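## Task

Lower a lid completely onto the plate labelled M60 and onto the plate labelled M90. Each plate has to finish in its starting nest, lying flat between the locators, with its A1 well at the nest corner marked A1. Nothing may stay in place only because the robot is holding it. At the end, open the gripper and move the hand away.

## Robot and tools

ROBOT. The robot is a single four-axis plate-handling arm with one level gripper. It has a vertical lift, a shoulder, an elbow and a wrist yaw. The gripper can turn about vertical but can never tilt. The point being steered, end_effector_position, sits midway between the two rubber pads, 2 to 3 cm behind the fingertips. The fingers point along the gripper's +x axis and close along its y axis. Plates can only be told apart by their ID labels. Well A1 is the plate's cut-off corner, and it must line up with the nest corner marked A1.

FRAMES. Results report pose in the scene frame. The origin is on the table top under the arm's base, +z is up, and +y lies to the left when facing along +x. Positions are in metres and orientation is a wxyz quaternion. The reported hand position can be slightly wrong, more so when the arm reaches far. Motion commands use the gripper's own axes instead.

ROW FORMAT. Both motion tools use rows of 5 numbers, each in [-1, 1], in the order dx, dy, dz, rz, opening. The first four are an offset, not a pose. They are measured in gripper axes from the hand's measured pose. A value of 1.0 equals 0.6 m of travel or 180 degrees of turn. Positive rz turns from +x toward +y. Opening is absolute, not an offset: +1 is fully open (0.140 m) and -1 is closed, which still leaves a 0.066 m gap. Going from fully open to closed takes at least about 0.6 s.

execute_actions(actions): a list of actions run one after another. Each action is a table of up to 15 rows, and each row lasts one control step of 1/30 s. If the table is short, its final row repeats until all 15 steps are used. Every row in an action is an offset from the pose measured when that action began, not from the row before. For the first action in a call, that pose is the last one a result reported. An empty list simply returns the current state and images. On every step the command is clipped to at most 70 mm and 16 degrees from the measured pose. When an action ends, the arm carries on only as far as that clipped pose, so any far target must be finished with further actions.

move(target, speed, blocking): drives the gripper in a straight line toward one row of 5 numbers, which is an offset from the pose in the latest result that showed one. speed is the path's top speed in m/s, from 0.002 to 0.5, default 0.25. Turning is capped at twice that value in rad/s. The path lasts between 0.5 and 10 s, and a longer path is cut short at 10 s. The opening is sent when the move starts. The gripper turns the shorter way round. The move does not slow for obstacles and may overshoot its speed, especially near full reach. With blocking=false the call returns after 0.5 s while the arm keeps going. Until a result shows the move has ended, check it with wait(0) or end it with stop, because other motion calls are refused.

wait(seconds): 0 to 10 s with the last command held. It returns early if a running move ends.

stop(): brakes a running move. This needs stopping room, and more at higher speed. The fingers keep moving.

zoom_image(camera, region): gives a closer look at part of the latest cam_wrist image, the only camera (504x504). region is [x0, y0, x1, y1] in pixels from the top-left corner, at most 504 by 504.

finished_scene(scene): ends the current scene, given by its number, and cannot be undone. Its result states success and gives the next task.

RESULTS. The state line shows the gripper pose. The Joint positions line gives lift (m, 0 to 0.550), shoulder (-2.000 to 2.000 rad), elbow (-2.800 to 2.800 rad), wrist yaw (-12.566 to 12.566 rad), then the pad gap in metres. grip_measured gives the finger opening on the same scale as the commanded opening. It may be off by about 1 mm, consistently within a scene. Hand target is the pose the controller is now steering toward. A pose unreachable line means a clearance check changed or blocked the command. The move: line reports the ending: done means at rest near the target; off_target, moving, held or fault mean otherwise. It also lists limits: paced means the sent pose was clipped, and held means steps were blocked, after which the arm may move much faster than requested. The distance to target is also given.

GRIPPING. To hold something, command an opening about 0.04 below grip_measured; a smaller margin gives a lighter grip. Each pad pushes with at most about 18 N. Closing fast can squeeze harder and may spring the fingers open. Held items may sometimes get a brief tug, and loose items may get a push.

AVOID. Keep the elbow angle more than 0.4 rad from 0, or the arm can fold and fault. Joint load limits are lift 55.8 N, shoulder 8.37 N m, elbow 4.18 N m and wrist yaw 1.39 N m, including held weight. Going over one stops the arm for 10 s and drops the rest of the call. Faster contact hits harder, and aiming further past the contact point presses harder. Repeating an offset against a rigid surface does not press more, but against a yielding one it keeps pushing. Holding a load heats the motors: MOTOR HOT appears from 85 °C, and at 100 °C an OVER-TEMPERATURE FAULT brakes the arm. Never drop, slam or knock items, and never let anything leave the table. Finish with the fingers open and the hand clear of everything.

Each tool is called after "Request:" as name(argument=value, ...) on one line, values as JSON.

## Session

I'll start by checking the current state.

Request:
execute_actions(actions=[])

Scene clock: 0.00 s.
end_effector_position=(+0.4932, +0.1907, +0.4752) grip_measured=+1.00 end_effector_quat_wxyz=(+0.566, +0.000, +0.000, +0.825)
Joint positions: [ 0.47   0.859  1.596 -0.517  0.14 ]
Hand target: +0.493, +0.191, +0.475; +0.566, +0.000, +0.000, +0.825

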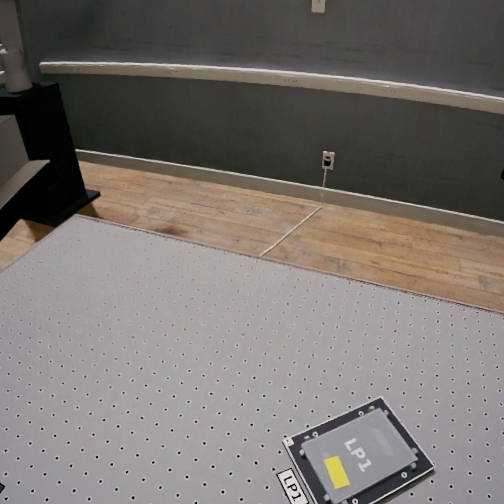

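Request:
move(target=[0, 0, 0, -0.3, 1], speed=0.4)

Scene clock: 2.20 s.
end_effector_position=(+0.4931, +0.1908, +0.4752) grip_measured=+1.00 end_effector_quat_wxyz=(+0.878, +0.000, +0.000, +0.478)
Joint positions: [ 0.47   1.223  1.005 -1.231  0.14 ]
Hand target: +0.493, +0.191, +0.475; +0.878, +0.000, +0.000, +0.478
Off the commanded pose: 0.000 m, 0 deg.
move: done

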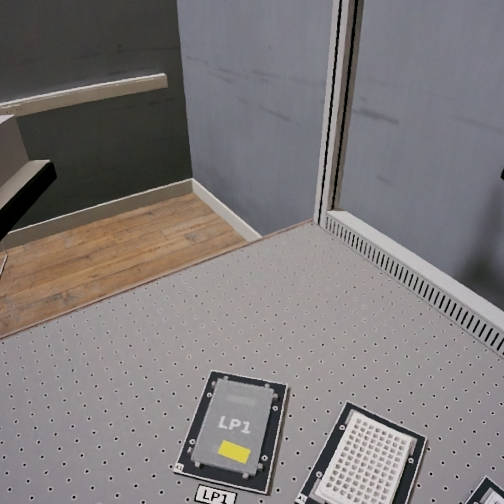

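Request:
move(target=[0, 0, 0, -0.28, 1], speed=0.4)

Scene clock: 5.67 s.
end_effector_position=(+0.4931, +0.1910, +0.4752) grip_measured=+1.00 end_effector_quat_wxyz=(+0.998, +0.000, +0.000, +0.059)
Joint positions: [ 0.47   1.706  0.992 -2.58   0.14 ]
Hand target: +0.493, +0.191, +0.475; +0.998, +0.000, +0.000, +0.059
Off the commanded pose: 0.000 m, 0 deg.
move: done

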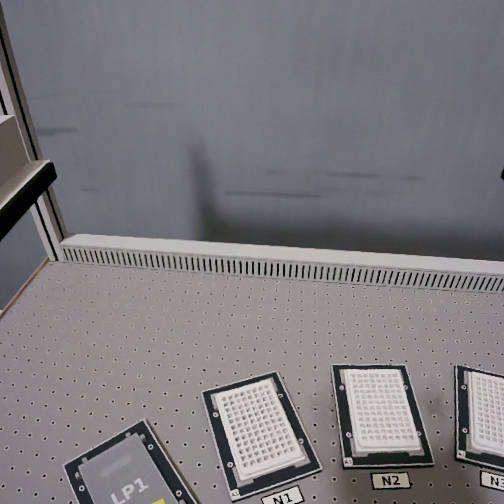

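Request:
move(target=[0, -0.36, 0, -0.14, 1], speed=0.3)

Scene clock: 7.63 s.
end_effector_position=(+0.5184, -0.0236, +0.4752) grip_measured=+1.00 end_effector_quat_wxyz=(+0.987, +0.000, +0.000, -0.161)
Joint positions: [ 0.47   1.082  0.825 -2.23   0.14 ]
Hand target: +0.518, -0.024, +0.475; +0.987, +0.000, +0.000, -0.160
Off the commanded pose: 0.000 m, 0 deg.
move: done

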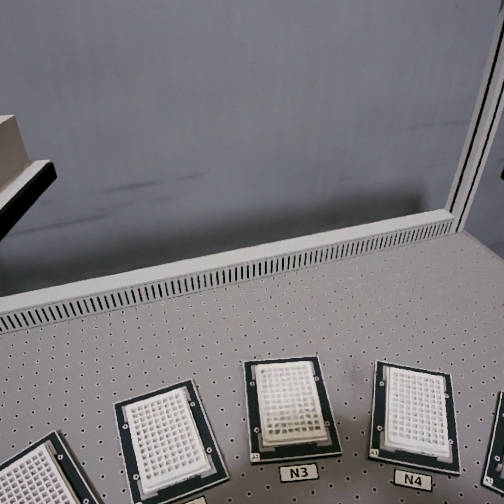

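Request:
zoom_image(camera="cam_wrist", region=[230, 340, 504, 504])

Request:
zoom_image(camera="cam_wrist", region=[0, 350, 250, 504])

Region (230, 340, 504, 504) of cam_wrist's 504x504 image, scaled by 1.839, with more detail than that image has; it fills the top 302 rows of this view, and the rest is white.

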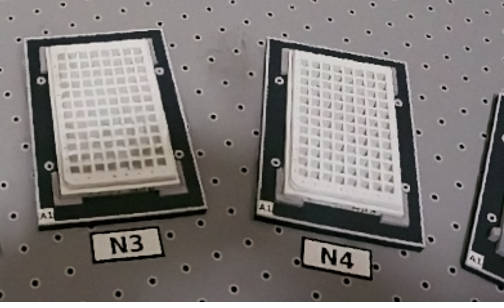

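Region (0, 350, 250, 504) of cam_wrist's 504x504 image, scaled by 2.016, with more detail than that image has; it fills the top 310 rows of this view, and the rest is white.

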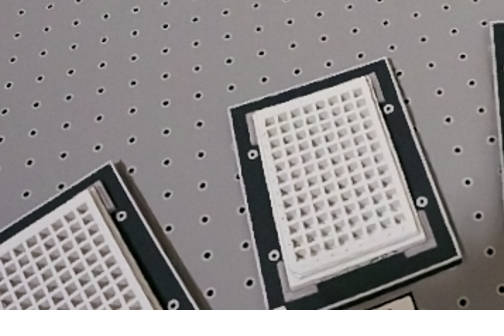

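Request:
move(target=[-0.05, 0, -0.46, 0, 1], speed=0.3)

Scene clock: 9.83 s.
end_effector_position=(+0.4900, -0.0141, +0.1992) grip_measured=+1.00 end_effector_quat_wxyz=(+0.987, +0.000, +0.000, -0.161)
Joint positions: [ 0.194  1.176  0.71  -2.209  0.14 ]
Hand target: +0.490, -0.014, +0.199; +0.987, +0.000, +0.000, -0.161
Off the commanded pose: 0.000 m, 0 deg.
move: done

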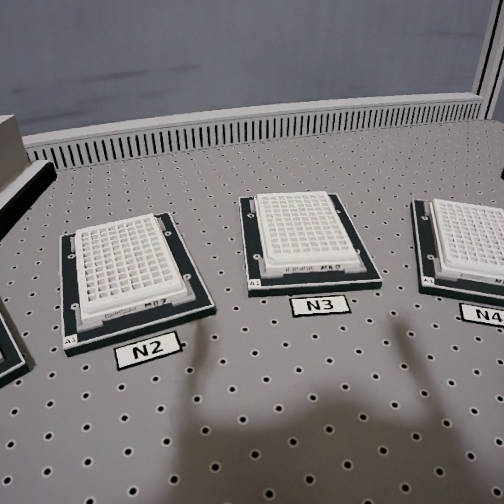

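Request:
zoom_image(camera="cam_wrist", region=[60, 260, 220, 360])

Request:
zoom_image(camera="cam_wrist", region=[240, 230, 390, 320])

Region (60, 260, 220, 360) of cam_wrist's 504x504 image, scaled by 3.150, with more detail than that image has; it fills the top 315 rows of this view, and the rest is white.

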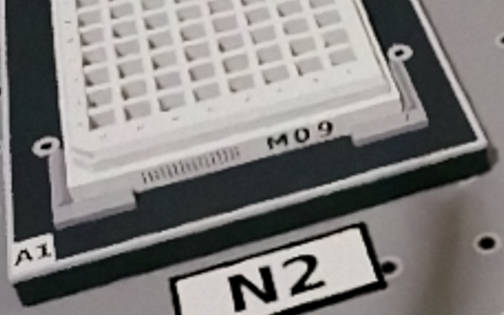

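Region (240, 230, 390, 320) of cam_wrist's 504x504 image, scaled by 3.360, with more detail than that image has; it fills the top 302 rows of this view, and the rest is white.

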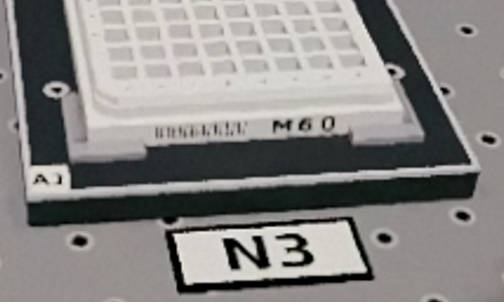

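Request:
move(target=[0, -0.2, 0, -0.12, 1], speed=0.3)

Scene clock: 11.20 s.
end_effector_position=(+0.4518, -0.1280, +0.1992) grip_measured=+1.00 end_effector_quat_wxyz=(+0.939, +0.000, +0.000, -0.343)
Joint positions: [ 0.194  0.8    0.665 -2.166  0.14 ]
Hand target: +0.452, -0.128, +0.199; +0.939, +0.000, +0.000, -0.343
Off the commanded pose: 0.000 m, 0 deg.
move: done

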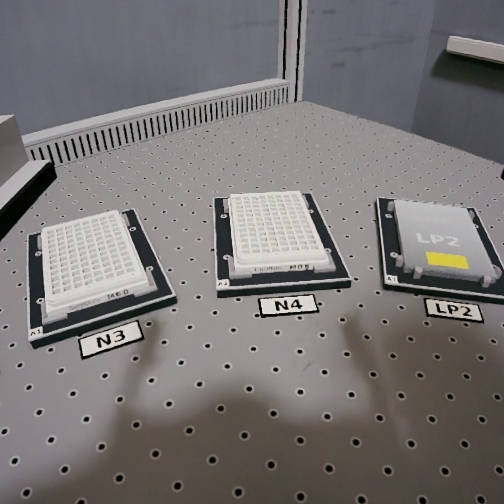

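Request:
zoom_image(camera="cam_wrist", region=[210, 230, 360, 320])

Request:
zoom_image(camera="cam_wrist", region=[364, 185, 504, 325])

Request:
zoom_image(camera="cam_wrist", region=[20, 250, 180, 350])

Region (210, 230, 360, 320) of cam_wrist's 504x504 image, scaled by 3.360, with more detail than that image has; it fills the top 302 rows of this view, and the rest is white.

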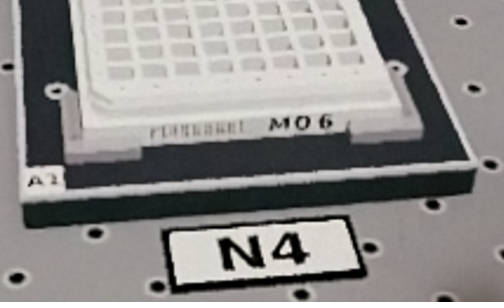

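Region (364, 185, 504, 325) of cam_wrist's 504x504 image, scaled by 3.600, with more detail than that image has.

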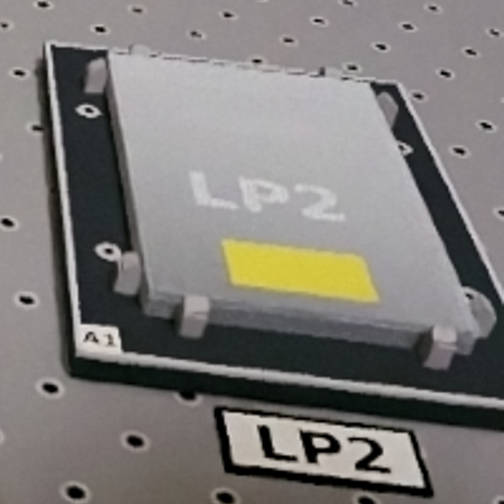

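Region (20, 250, 180, 350) of cam_wrist's 504x504 image, scaled by 3.150, with more detail than that image has; it fills the top 315 rows of this view, and the rest is white.

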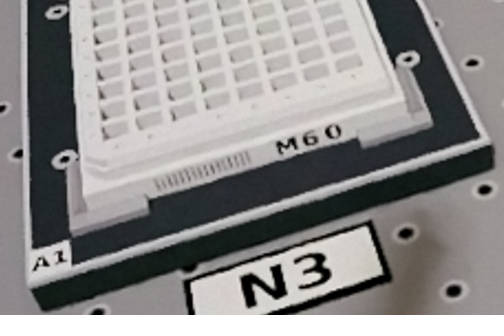

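Request:
zoom_image(camera="cam_wrist", region=[200, 180, 368, 306])

Region (200, 180, 368, 306) of cam_wrist's 504x504 image, scaled by 3.000, with more detail than that image has; it fills the top 378 rows of this view, and the rest is white.

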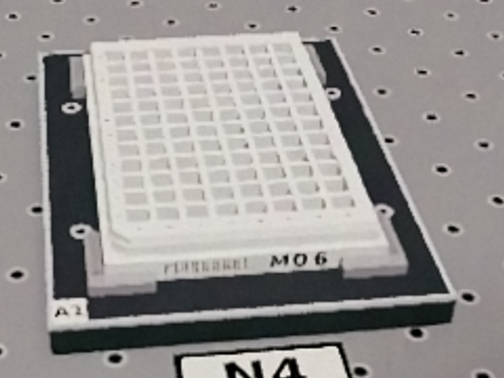

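Request:
move(target=[0.186, -0.2852, -0.1167, -0.0689, 1], speed=0.3)

Scene clock: 17.87 s.
end_effector_position=(+0.4269, -0.3308, +0.1291) grip_measured=+1.00 end_effector_quat_wxyz=(+0.897, +0.000, +0.000, -0.442)
Joint positions: [ 0.124 -0.029  1.108 -1.996  0.14 ]
Hand target: +0.427, -0.331, +0.129; +0.897, +0.000, +0.000, -0.443
Off the commanded pose: 0.000 m, 0 deg.
move: done

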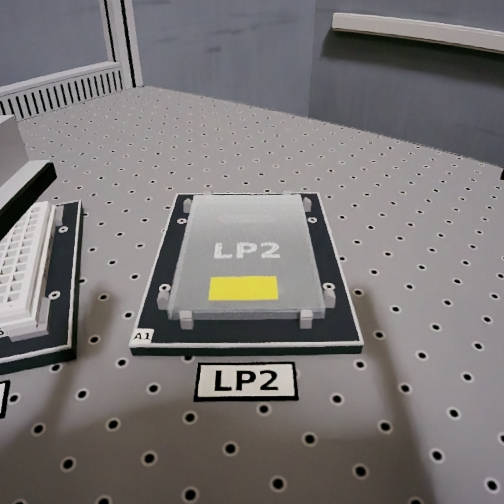

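Request:
zoom_image(camera="cam_wrist", region=[122, 180, 374, 369])

Region (122, 180, 374, 369) of cam_wrist's 504x504 image, scaled by 2.000, with more detail than that image has; it fills the top 378 rows of this view, and the rest is white.

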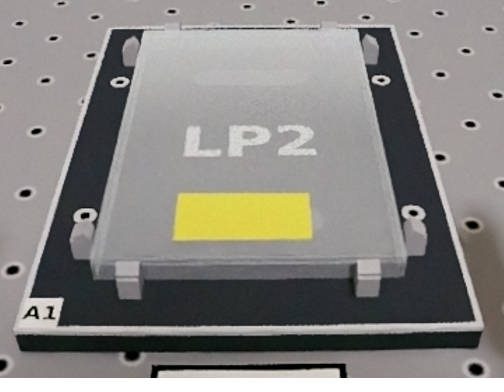

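Request:
zoom_image(camera="cam_wrist", region=[0, 100, 126, 260])

Region (0, 100, 126, 260) of cam_wrist's 504x504 image, scaled by 3.150, with more detail than that image has; it fills the left 397 columns of this view, and the rest is white.

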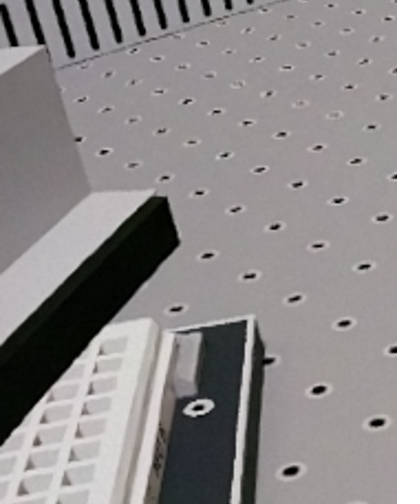

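Request:
move(target=[0.1, 0, 0, 0, -0.1], speed=0.25)

Scene clock: 20.07 s.
end_effector_position=(+0.4634, -0.3785, +0.1291) grip_measured=-0.10 end_effector_quat_wxyz=(+0.897, +0.000, +0.000, -0.442)
Joint positions: [ 0.124 -0.14   1.397 -2.173  0.099]
Hand target: +0.463, -0.378, +0.129; +0.897, +0.000, +0.000, -0.442
Off the commanded pose: 0.000 m, 0 deg.
move: done

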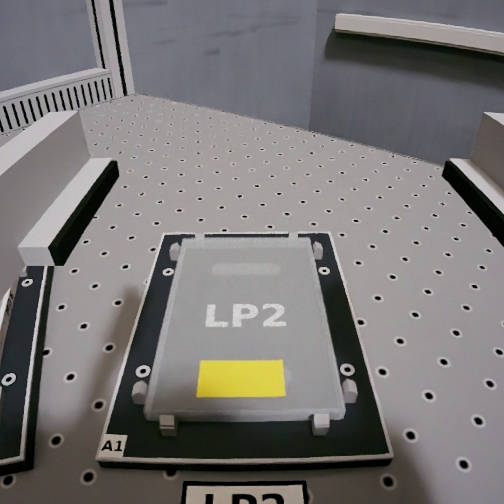

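Request:
move(target=[0.122, 0.019, -0.112, 0, -0.1], speed=0.2)

Scene clock: 22.53 s.
end_effector_position=(+0.5170, -0.4296, +0.0619) grip_measured=-0.10 end_effector_quat_wxyz=(+0.897, +0.000, +0.000, -0.442)
Joint positions: [ 0.057 -0.286  1.807 -2.437  0.099]
Hand target: +0.517, -0.430, +0.062; +0.897, +0.000, +0.000, -0.442
Off the commanded pose: 0.000 m, 0 deg.
move: done

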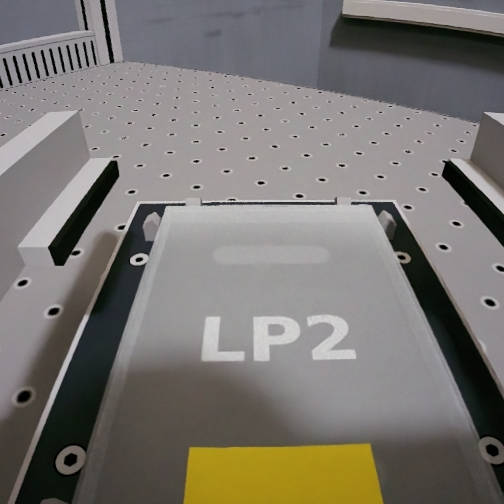

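Request:
move(target=[-0.008, 0, -0.034, 0, -0.1], speed=0.1)

Scene clock: 25.00 s.
end_effector_position=(+0.5141, -0.4259, +0.0415) grip_measured=-0.10 end_effector_quat_wxyz=(+0.897, +0.000, +0.000, -0.442)
Joint positions: [ 0.036 -0.272  1.777 -2.421  0.099]
Hand target: +0.514, -0.426, +0.041; +0.897, +0.000, +0.000, -0.442
Off the commanded pose: 0.000 m, 0 deg.
move: done

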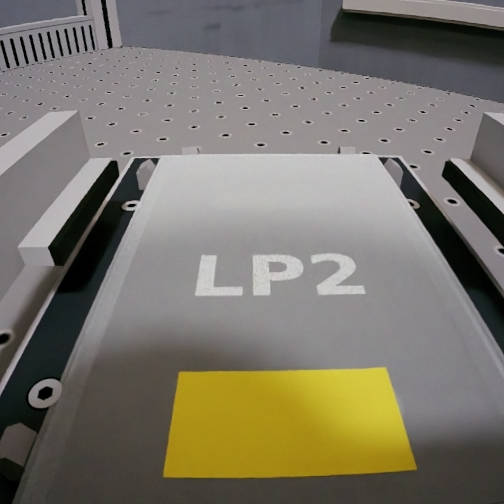

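Request:
zoom_image(camera="cam_wrist", region=[0, 130, 200, 330])

Request:
zoom_image(camera="cam_wrist", region=[344, 130, 504, 290])

Region (0, 130, 200, 330) of cam_wrist's 504x504 image, scaled by 2.520, with more detail than that image has.

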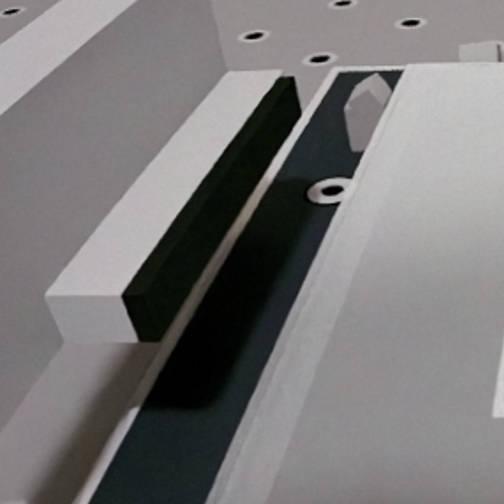

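Region (344, 130, 504, 290) of cam_wrist's 504x504 image, scaled by 3.150, with more detail than that image has.

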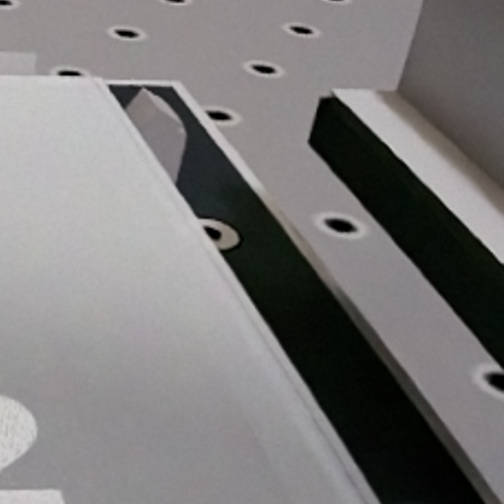

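Request:
move(target=[-0.0067, 0, -0.0133, 0.002, -0.1], speed=0.06)

Scene clock: 28.07 s.
end_effector_position=(+0.5116, -0.4227, +0.0335) grip_measured=-0.10 end_effector_quat_wxyz=(+0.898, +0.000, +0.000, -0.440)
Joint positions: [ 0.028 -0.264  1.753 -2.399  0.099]
Hand target: +0.512, -0.423, +0.033; +0.898, +0.000, +0.000, -0.439
Off the commanded pose: 0.000 m, 0 deg.
move: done

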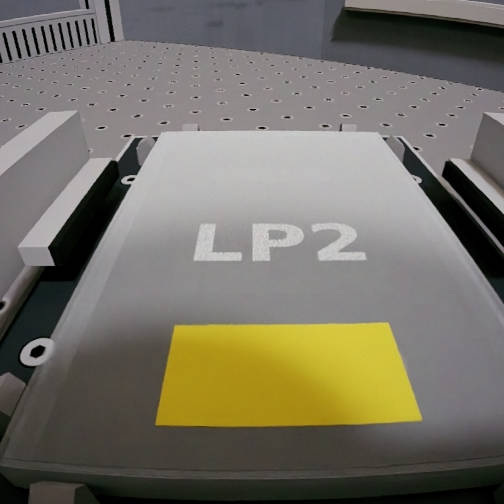

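Request:
zoom_image(camera="cam_wrist", region=[0, 110, 200, 310])

Request:
zoom_image(camera="cam_wrist", region=[344, 110, 504, 270])

Region (0, 110, 200, 310) of cam_wrist's 504x504 image, scaled by 2.520, with more detail than that image has.

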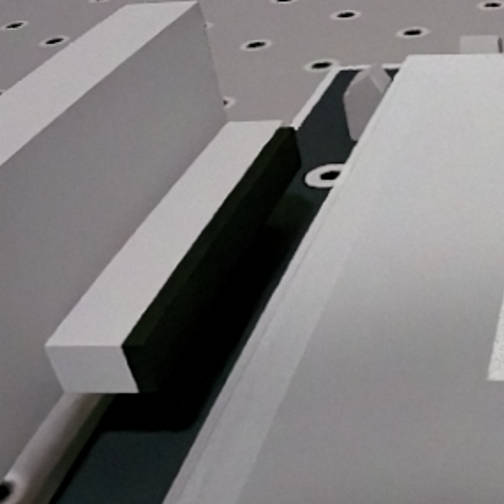

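Region (344, 110, 504, 270) of cam_wrist's 504x504 image, scaled by 3.150, with more detail than that image has.

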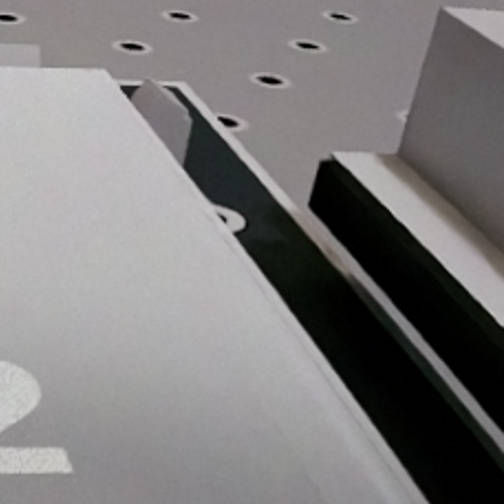

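Request:
move(target=[0, 0.0033, -0.0112, 0, -0.25], speed=0.04)

Scene clock: 30.43 s.
end_effector_position=(+0.5131, -0.4215, +0.0267) grip_measured=-0.25 end_effector_quat_wxyz=(+0.898, +0.000, +0.000, -0.440)
Joint positions: [ 0.022 -0.259  1.753 -2.404  0.094]
Hand target: +0.513, -0.422, +0.027; +0.898, +0.000, +0.000, -0.440
Off the commanded pose: 0.000 m, 0 deg.
move: done

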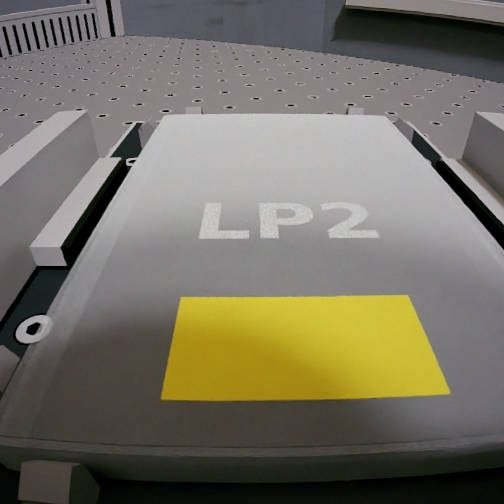

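Request:
zoom_image(camera="cam_wrist", region=[0, 100, 200, 300])

Request:
zoom_image(camera="cam_wrist", region=[344, 100, 504, 260])

Region (0, 100, 200, 300) of cam_wrist's 504x504 image, scaled by 2.520, with more detail than that image has.

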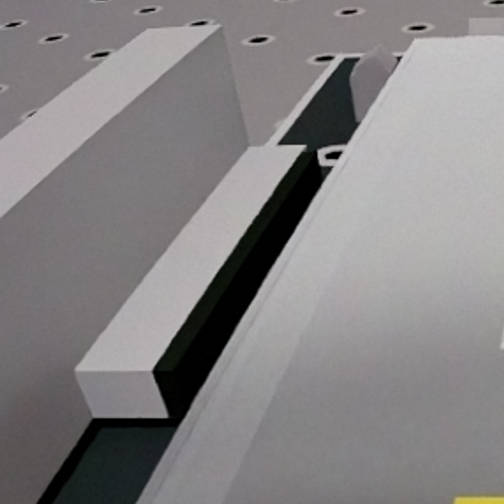

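Region (344, 100, 504, 260) of cam_wrist's 504x504 image, scaled by 3.150, with more detail than that image has.

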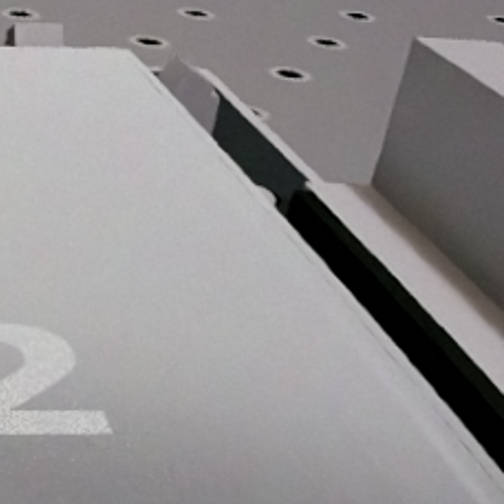

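Request:
execute_actions(actions=[[[0,0.0007,-0.0008,0,-0.30],[0,0.0007,-0.0008,0,-0.34],[0,0.0007,-0.0008,0,-0.38],[0,0.0007,-0.0008,0,-0.41],[0,0.0007,-0.0008,0,-0.43],[0,0.0007,-0.0008,0,-0.445],[0,0.0007,-0.0008,0,-0.46],[0,0.0007,-0.0008,0,-0.47],[0,0.0007,-0.0008,0,-0.48],[0,0.0007,-0.0008,0,-0.49],[0,0.0007,-0.0008,0,-0.50],[0,0.0007,-0.0008,0,-0.51],[0,0.0007,-0.0008,0,-0.52],[0,0.0007,-0.0008,0,-0.53]]])

Request:
wait(seconds=0.3)

Scene clock: 32.20 s.
end_effector_position=(+0.5134, -0.4213, +0.0262) grip_measured=-0.49 end_effector_quat_wxyz=(+0.898, +0.000, +0.000, -0.439)
Joint positions: [ 0.021 -0.258  1.753 -2.405  0.085]
Hand target: +0.513, -0.421, +0.026; +0.898, +0.000, +0.000, -0.440
Off the commanded pose: 0.000 m, 0 deg.

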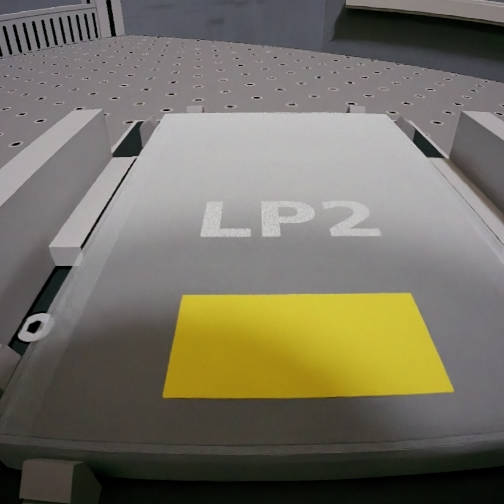

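Scene clock: 32.50 s.
end_effector_position=(+0.5134, -0.4213, +0.0262) grip_measured=-0.49 end_effector_quat_wxyz=(+0.898, +0.000, +0.000, -0.439)
Joint positions: [ 0.021 -0.258  1.753 -2.405  0.085]
Hand target: +0.513, -0.421, +0.026; +0.898, +0.000, +0.000, -0.440
Off the commanded pose: 0.000 m, 0 deg.
wait: 0.30 s; at rest by 0.17 s

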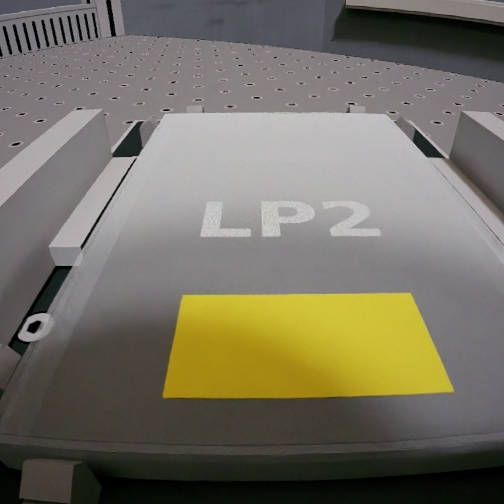

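Request:
move(target=[0, 0, 0.062, 0, -0.53], speed=0.12)

Request:
move(target=[-0.1758, 0.5573, 0, 0.218, -0.53], speed=0.3)

Scene clock: 37.13 s.
end_effector_position=(+0.5134, -0.4213, +0.0634) grip_measured=-0.49 end_effector_quat_wxyz=(+0.898, +0.000, +0.000, -0.439)
Joint positions: [ 0.058 -0.258  1.753 -2.405  0.085]
Hand target: +0.513, -0.421, +0.063; +0.898, +0.000, +0.000, -0.439
Off the commanded pose: 0.000 m, 0 deg.
move: done

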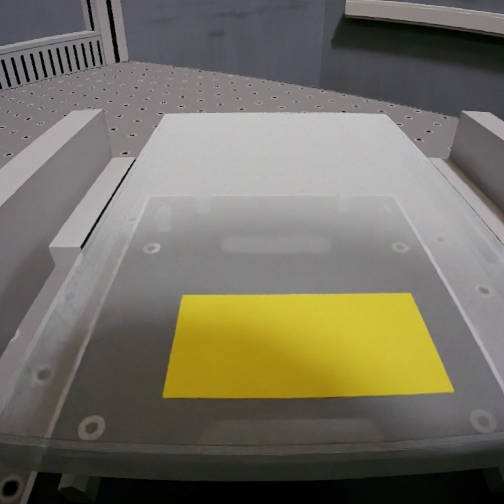

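Scene clock: 38.63 s.
end_effector_position=(+0.7128, -0.1326, +0.0634) grip_measured=-0.49 end_effector_quat_wxyz=(+0.994, +0.000, +0.000, -0.112)
Joint positions: [ 0.058  0.346  1.837 -2.407  0.085]
Hand target: +0.713, -0.133, +0.063; +0.994, +0.000, +0.000, -0.112
Off the commanded pose: 0.000 m, 0 deg.
move: done

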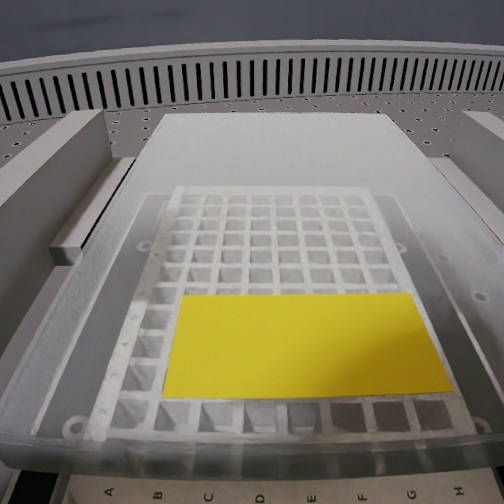

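Request:
zoom_image(camera="cam_wrist", region=[120, 170, 280, 290])

Request:
zoom_image(camera="cam_wrist", region=[280, 170, 440, 290])

Request:
zoom_image(camera="cam_wrist", region=[0, 380, 252, 504])

Request:
zoom_image(camera="cam_wrist", region=[252, 380, 504, 504])

Region (120, 170, 280, 290) of cam_wrist's 504x504 image, scaled by 3.150, with more detail than that image has; it fills the top 378 rows of this view, and the rest is white.

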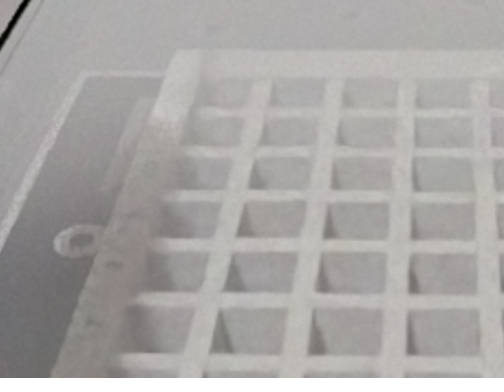

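Region (280, 170, 440, 290) of cam_wrist's 504x504 image, scaled by 3.150, with more detail than that image has; it fills the top 378 rows of this view, and the rest is white.

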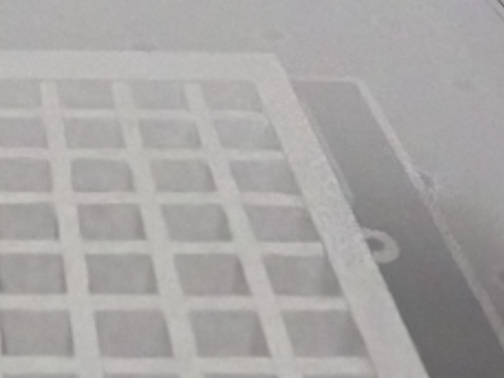

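Region (0, 380, 252, 504) of cam_wrist's 504x504 image, scaled by 2.000, with more detail than that image has; it fills the top 248 rows of this view, and the rest is white.

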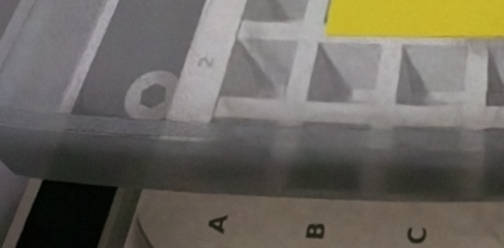

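Region (252, 380, 504, 504) of cam_wrist's 504x504 image, scaled by 2.000, with more detail than that image has; it fills the top 248 rows of this view, and the rest is white.

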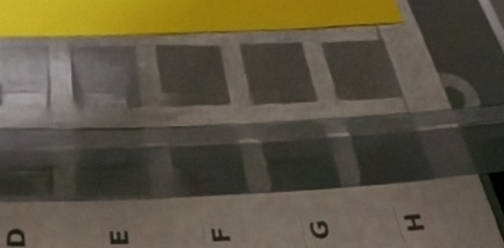

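Request:
zoom_image(camera="cam_wrist", region=[150, 95, 402, 205])

Region (150, 95, 402, 205) of cam_wrist's 504x504 image, scaled by 2.000, with more detail than that image has; it fills the top 220 rows of this view, and the rest is white.

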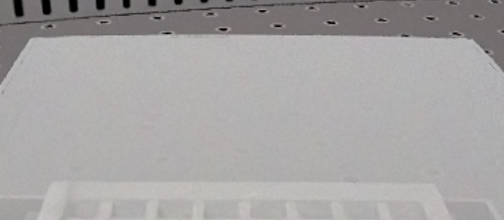

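Request:
move(target=[-0.001, 0.0023, -0.027, -0.0061, -0.53], speed=0.06)

Scene clock: 42.60 s.
end_effector_position=(+0.7125, -0.1310, +0.0472) grip_measured=-0.49 end_effector_quat_wxyz=(+0.993, +0.000, +0.000, -0.121)
Joint positions: [ 0.042  0.358  1.833 -2.433  0.085]
Hand target: +0.712, -0.131, +0.047; +0.993, +0.000, +0.000, -0.121
Off the commanded pose: 0.000 m, 0 deg.
move: done

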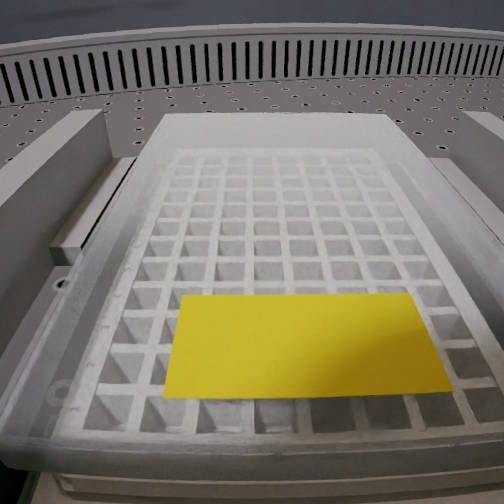

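Request:
zoom_image(camera="cam_wrist", region=[100, 100, 280, 280])

Request:
zoom_image(camera="cam_wrist", region=[280, 100, 460, 280])

Request:
zoom_image(camera="cam_wrist", region=[0, 370, 200, 504])

Request:
zoom_image(camera="cam_wrist", region=[200, 380, 504, 504])

Region (100, 100, 280, 280) of cam_wrist's 504x504 image, scaled by 2.800, with more detail than that image has.

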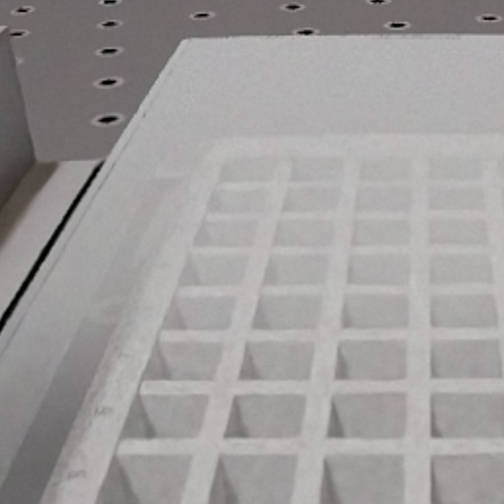

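Region (280, 100, 460, 280) of cam_wrist's 504x504 image, scaled by 2.800, with more detail than that image has.

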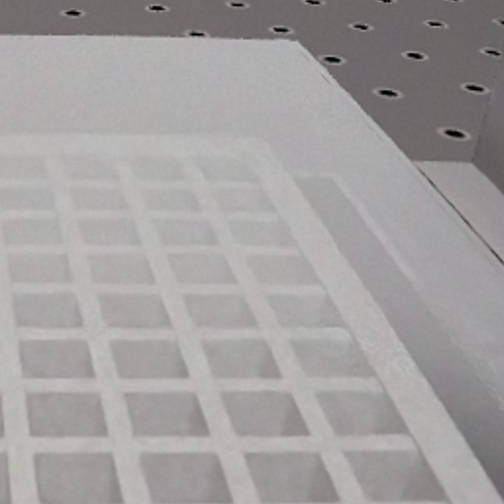

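Region (0, 370, 200, 504) of cam_wrist's 504x504 image, scaled by 2.520, with more detail than that image has; it fills the top 338 rows of this view, and the rest is white.

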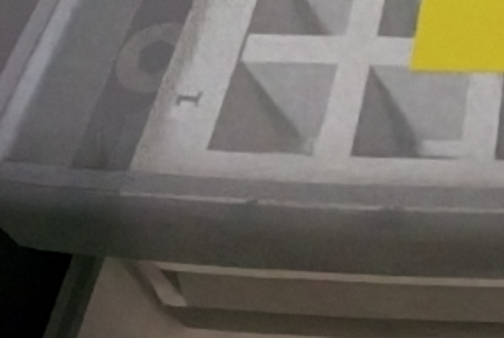

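Region (200, 380, 504, 504) of cam_wrist's 504x504 image, scaled by 1.658, with more detail than that image has; it fills the top 206 rows of this view, and the rest is white.

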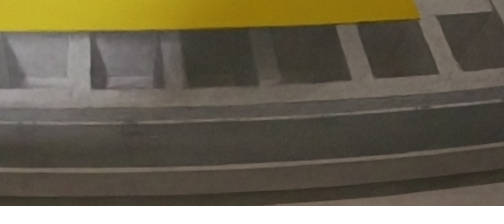

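Request:
move(target=[0.001, 0.0003, -0.0067, 0, -0.53], speed=0.03)

Scene clock: 45.10 s.
end_effector_position=(+0.7132, -0.1309, +0.0432) grip_measured=-0.49 end_effector_quat_wxyz=(+0.993, +0.000, +0.000, -0.121)
Joint positions: [ 0.038  0.357  1.836 -2.436  0.085]
Hand target: +0.713, -0.131, +0.043; +0.993, +0.000, +0.000, -0.121
Off the commanded pose: 0.000 m, 0 deg.
move: done

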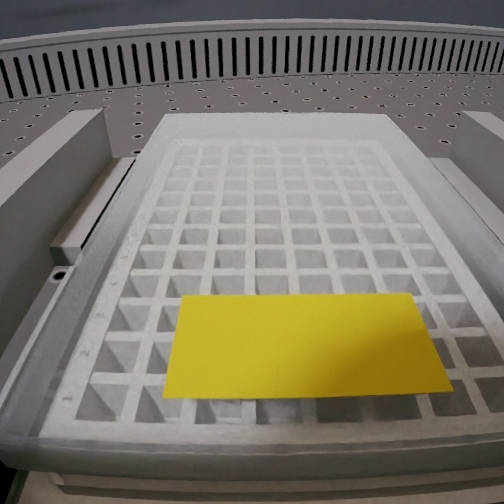

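Request:
zoom_image(camera="cam_wrist", region=[130, 100, 230, 200])

Request:
zoom_image(camera="cam_wrist", region=[330, 100, 430, 200])

Request:
zoom_image(camera="cam_wrist", region=[0, 300, 160, 504])

Request:
zoom_image(camera="cam_wrist", region=[400, 200, 504, 380])

Region (130, 100, 230, 200) of cam_wrist's 504x504 image, scaled by 5.040, with more detail than that image has.

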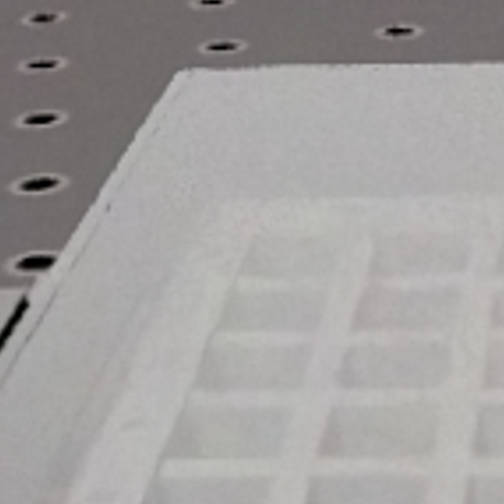

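Region (330, 100, 430, 200) of cam_wrist's 504x504 image, scaled by 5.040, with more detail than that image has.

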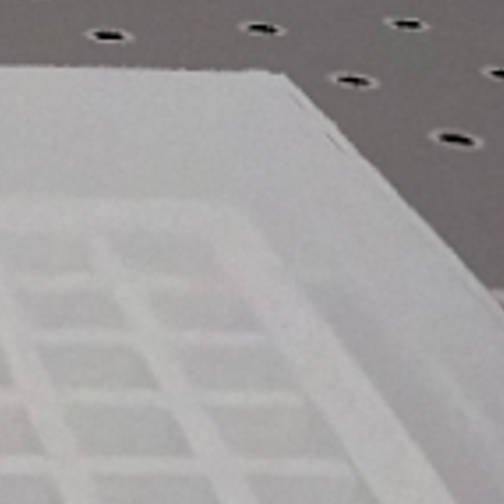

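Region (0, 300, 160, 504) of cam_wrist's 504x504 image, scaled by 2.471, with more detail than that image has; it fills the left 395 columns of this view, and the rest is white.

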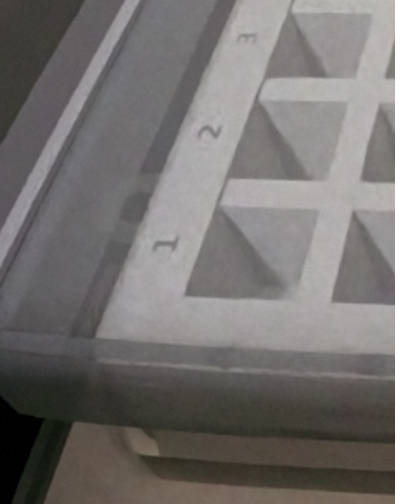

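Region (400, 200, 504, 380) of cam_wrist's 504x504 image, scaled by 2.800, with more detail than that image has; it fills the left 291 columns of this view, and the rest is white.

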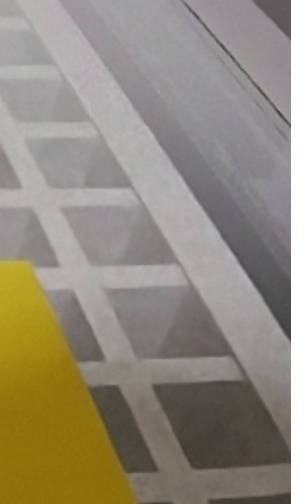

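Request:
move(target=[0, 0, -0.0095, 0, -0.53], speed=0.015)

Scene clock: 46.77 s.
end_effector_position=(+0.7130, -0.1311, +0.0380) grip_measured=-0.49 end_effector_quat_wxyz=(+0.993, +0.000, +0.000, -0.121)
Joint positions: [ 0.033  0.357  1.836 -2.435  0.085]
Hand target: +0.713, -0.131, +0.037; +0.993, +0.000, +0.000, -0.121
Off the commanded pose: 0.001 m, 0 deg.
move: done

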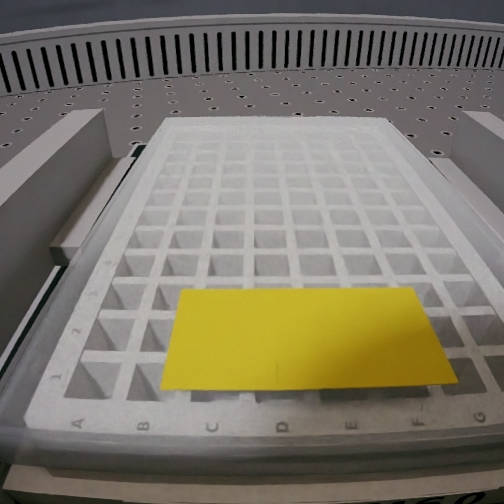

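Request:
zoom_image(camera="cam_wrist", region=[0, 380, 252, 504])

Request:
zoom_image(camera="cam_wrist", region=[252, 380, 504, 504])

Request:
zoom_image(camera="cam_wrist", region=[130, 100, 430, 200])

Region (0, 380, 252, 504) of cam_wrist's 504x504 image, scaled by 2.000, with more detail than that image has; it fills the top 248 rows of this view, and the rest is white.

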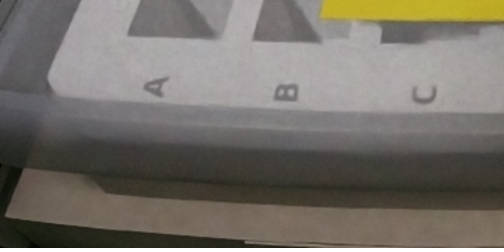

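Region (252, 380, 504, 504) of cam_wrist's 504x504 image, scaled by 2.000, with more detail than that image has; it fills the top 248 rows of this view, and the rest is white.

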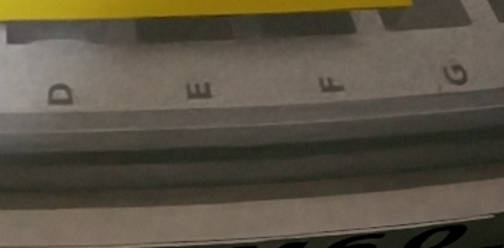

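Region (130, 100, 430, 200) of cam_wrist's 504x504 image, scaled by 1.680, with more detail than that image has.

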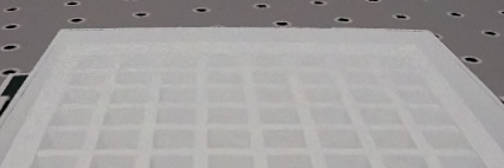

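Request:
move(target=[-0.0015, 0, 0.0015, 0, -0.53], speed=0.01)

Request:
move(target=[0, 0, -0.0035, 0, -0.53], speed=0.01)

Scene clock: 48.23 s.
end_effector_position=(+0.7122, -0.1309, +0.0388) grip_measured=-0.49 end_effector_quat_wxyz=(+0.993, +0.000, +0.000, -0.121)
Joint positions: [ 0.034  0.359  1.83  -2.432  0.085]
Hand target: +0.712, -0.131, +0.039; +0.993, +0.000, +0.000, -0.121
Off the commanded pose: 0.000 m, 0 deg.
move: done

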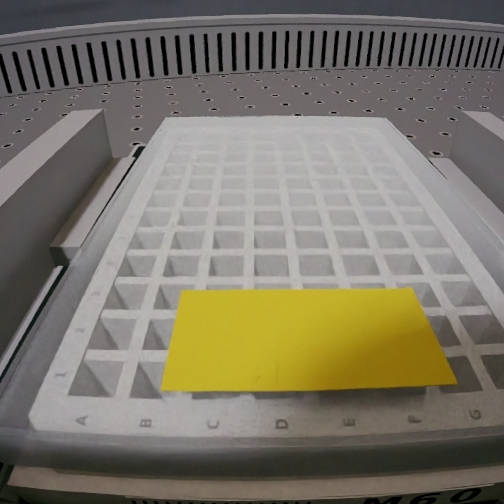

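Scene clock: 48.93 s.
end_effector_position=(+0.7122, -0.1309, +0.0369) grip_measured=-0.49 end_effector_quat_wxyz=(+0.993, +0.000, +0.000, -0.121)
Joint positions: [ 0.032  0.359  1.83  -2.432  0.085]
Hand target: +0.712, -0.131, +0.037; +0.993, +0.000, +0.000, -0.121
Off the commanded pose: 0.000 m, 0 deg.
move: done

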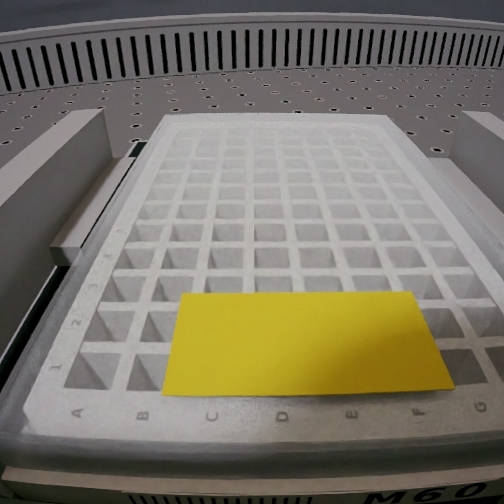

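Request:
move(target=[0, 0, -0.0025, 0, -0.53], speed=0.01)

Scene clock: 49.83 s.
end_effector_position=(+0.7121, -0.1309, +0.0362) grip_measured=-0.49 end_effector_quat_wxyz=(+0.993, +0.000, +0.000, -0.121)
Joint positions: [ 0.031  0.359  1.83  -2.432  0.085]
Hand target: +0.712, -0.131, +0.035; +0.993, +0.000, +0.000, -0.121
Off the commanded pose: 0.001 m, 0 deg.
move: done

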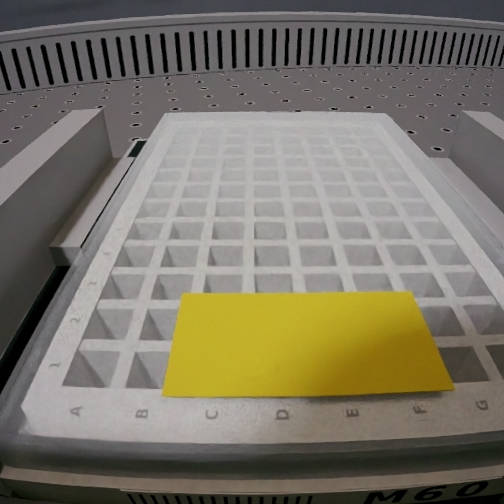

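Request:
execute_actions(actions=[[[0,0,0.0003,0,-0.50],[0,0,0.0003,0,-0.47],[0,0,0.0003,0,-0.43],[0,0,0.0003,0,-0.35],[0,0,0.0003,0,-0.25],[0,0,0.0003,0,-0.15],[0,0,0.0003,0,-0.1],[0,0,0.0003,0,-0.1],[0,0,0.003,0,-0.1],[0,0,0.008,0,-0.1],[0,0,0.015,0,-0.1],[0,0,0.022,0,-0.1],[0,0,0.03,0,-0.1],[0,0,0.036,0,-0.1],[0,0,0.04,0,-0.1]]])

Request:
move(target=[-0.15, 0, 0.02, 0, -0.1], speed=0.25)

Scene clock: 50.73 s.
end_effector_position=(+0.7122, -0.1308, +0.0557) grip_measured=-0.10 end_effector_quat_wxyz=(+0.993, +0.000, +0.000, -0.121)
Joint positions: [ 0.051  0.359  1.83  -2.432  0.099]
Hand target: +0.712, -0.131, +0.060; +0.993, +0.000, +0.000, -0.121
Off the commanded pose: 0.005 m, 0 deg.

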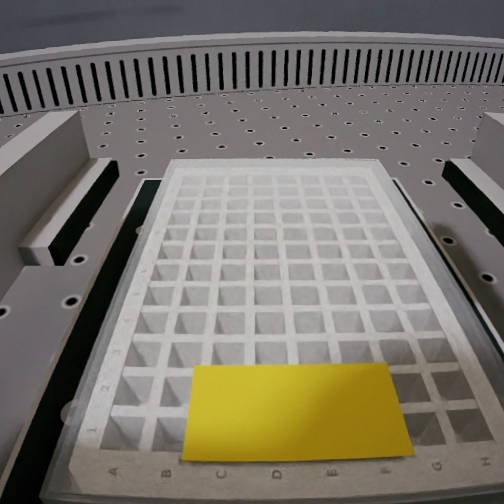

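Scene clock: 51.50 s.
end_effector_position=(+0.6248, -0.1092, +0.0678) grip_measured=-0.10 end_effector_quat_wxyz=(+0.993, +0.000, +0.000, -0.121)
Joint positions: [ 0.063  0.571  1.332 -2.147  0.099]
Hand target: +0.625, -0.109, +0.068; +0.993, +0.000, +0.000, -0.121
Off the commanded pose: 0.000 m, 0 deg.
move: done

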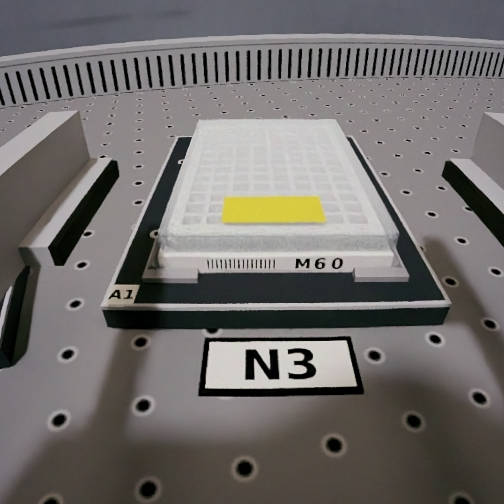

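Request:
zoom_image(camera="cam_wrist", region=[100, 190, 460, 330])

Request:
zoom_image(camera="cam_wrist", region=[130, 210, 260, 300])

Request:
zoom_image(camera="cam_wrist", region=[300, 210, 430, 300])

Region (100, 190, 460, 330) of cam_wrist's 504x504 image, scaled by 1.400, with more detail than that image has.

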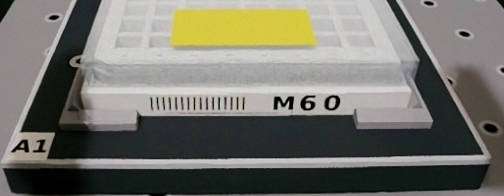

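Region (130, 210, 260, 300) of cam_wrist's 504x504 image, scaled by 3.877, with more detail than that image has; it fills the top 349 rows of this view, and the rest is white.

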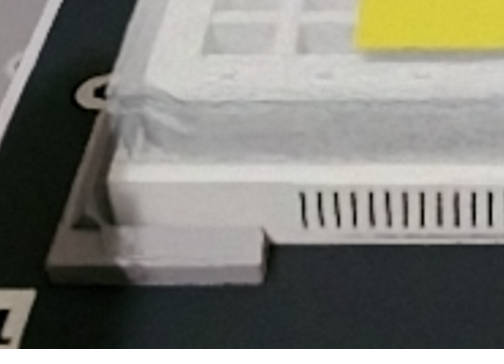

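Region (300, 210, 430, 300) of cam_wrist's 504x504 image, scaled by 3.877, with more detail than that image has; it fills the top 349 rows of this view, and the rest is white.

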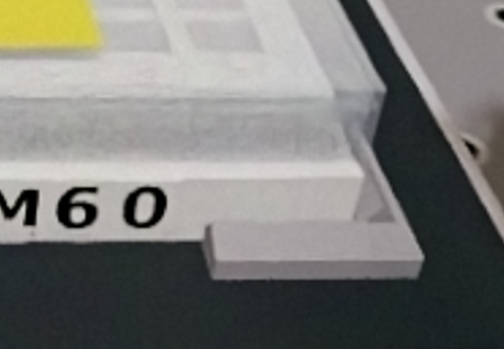

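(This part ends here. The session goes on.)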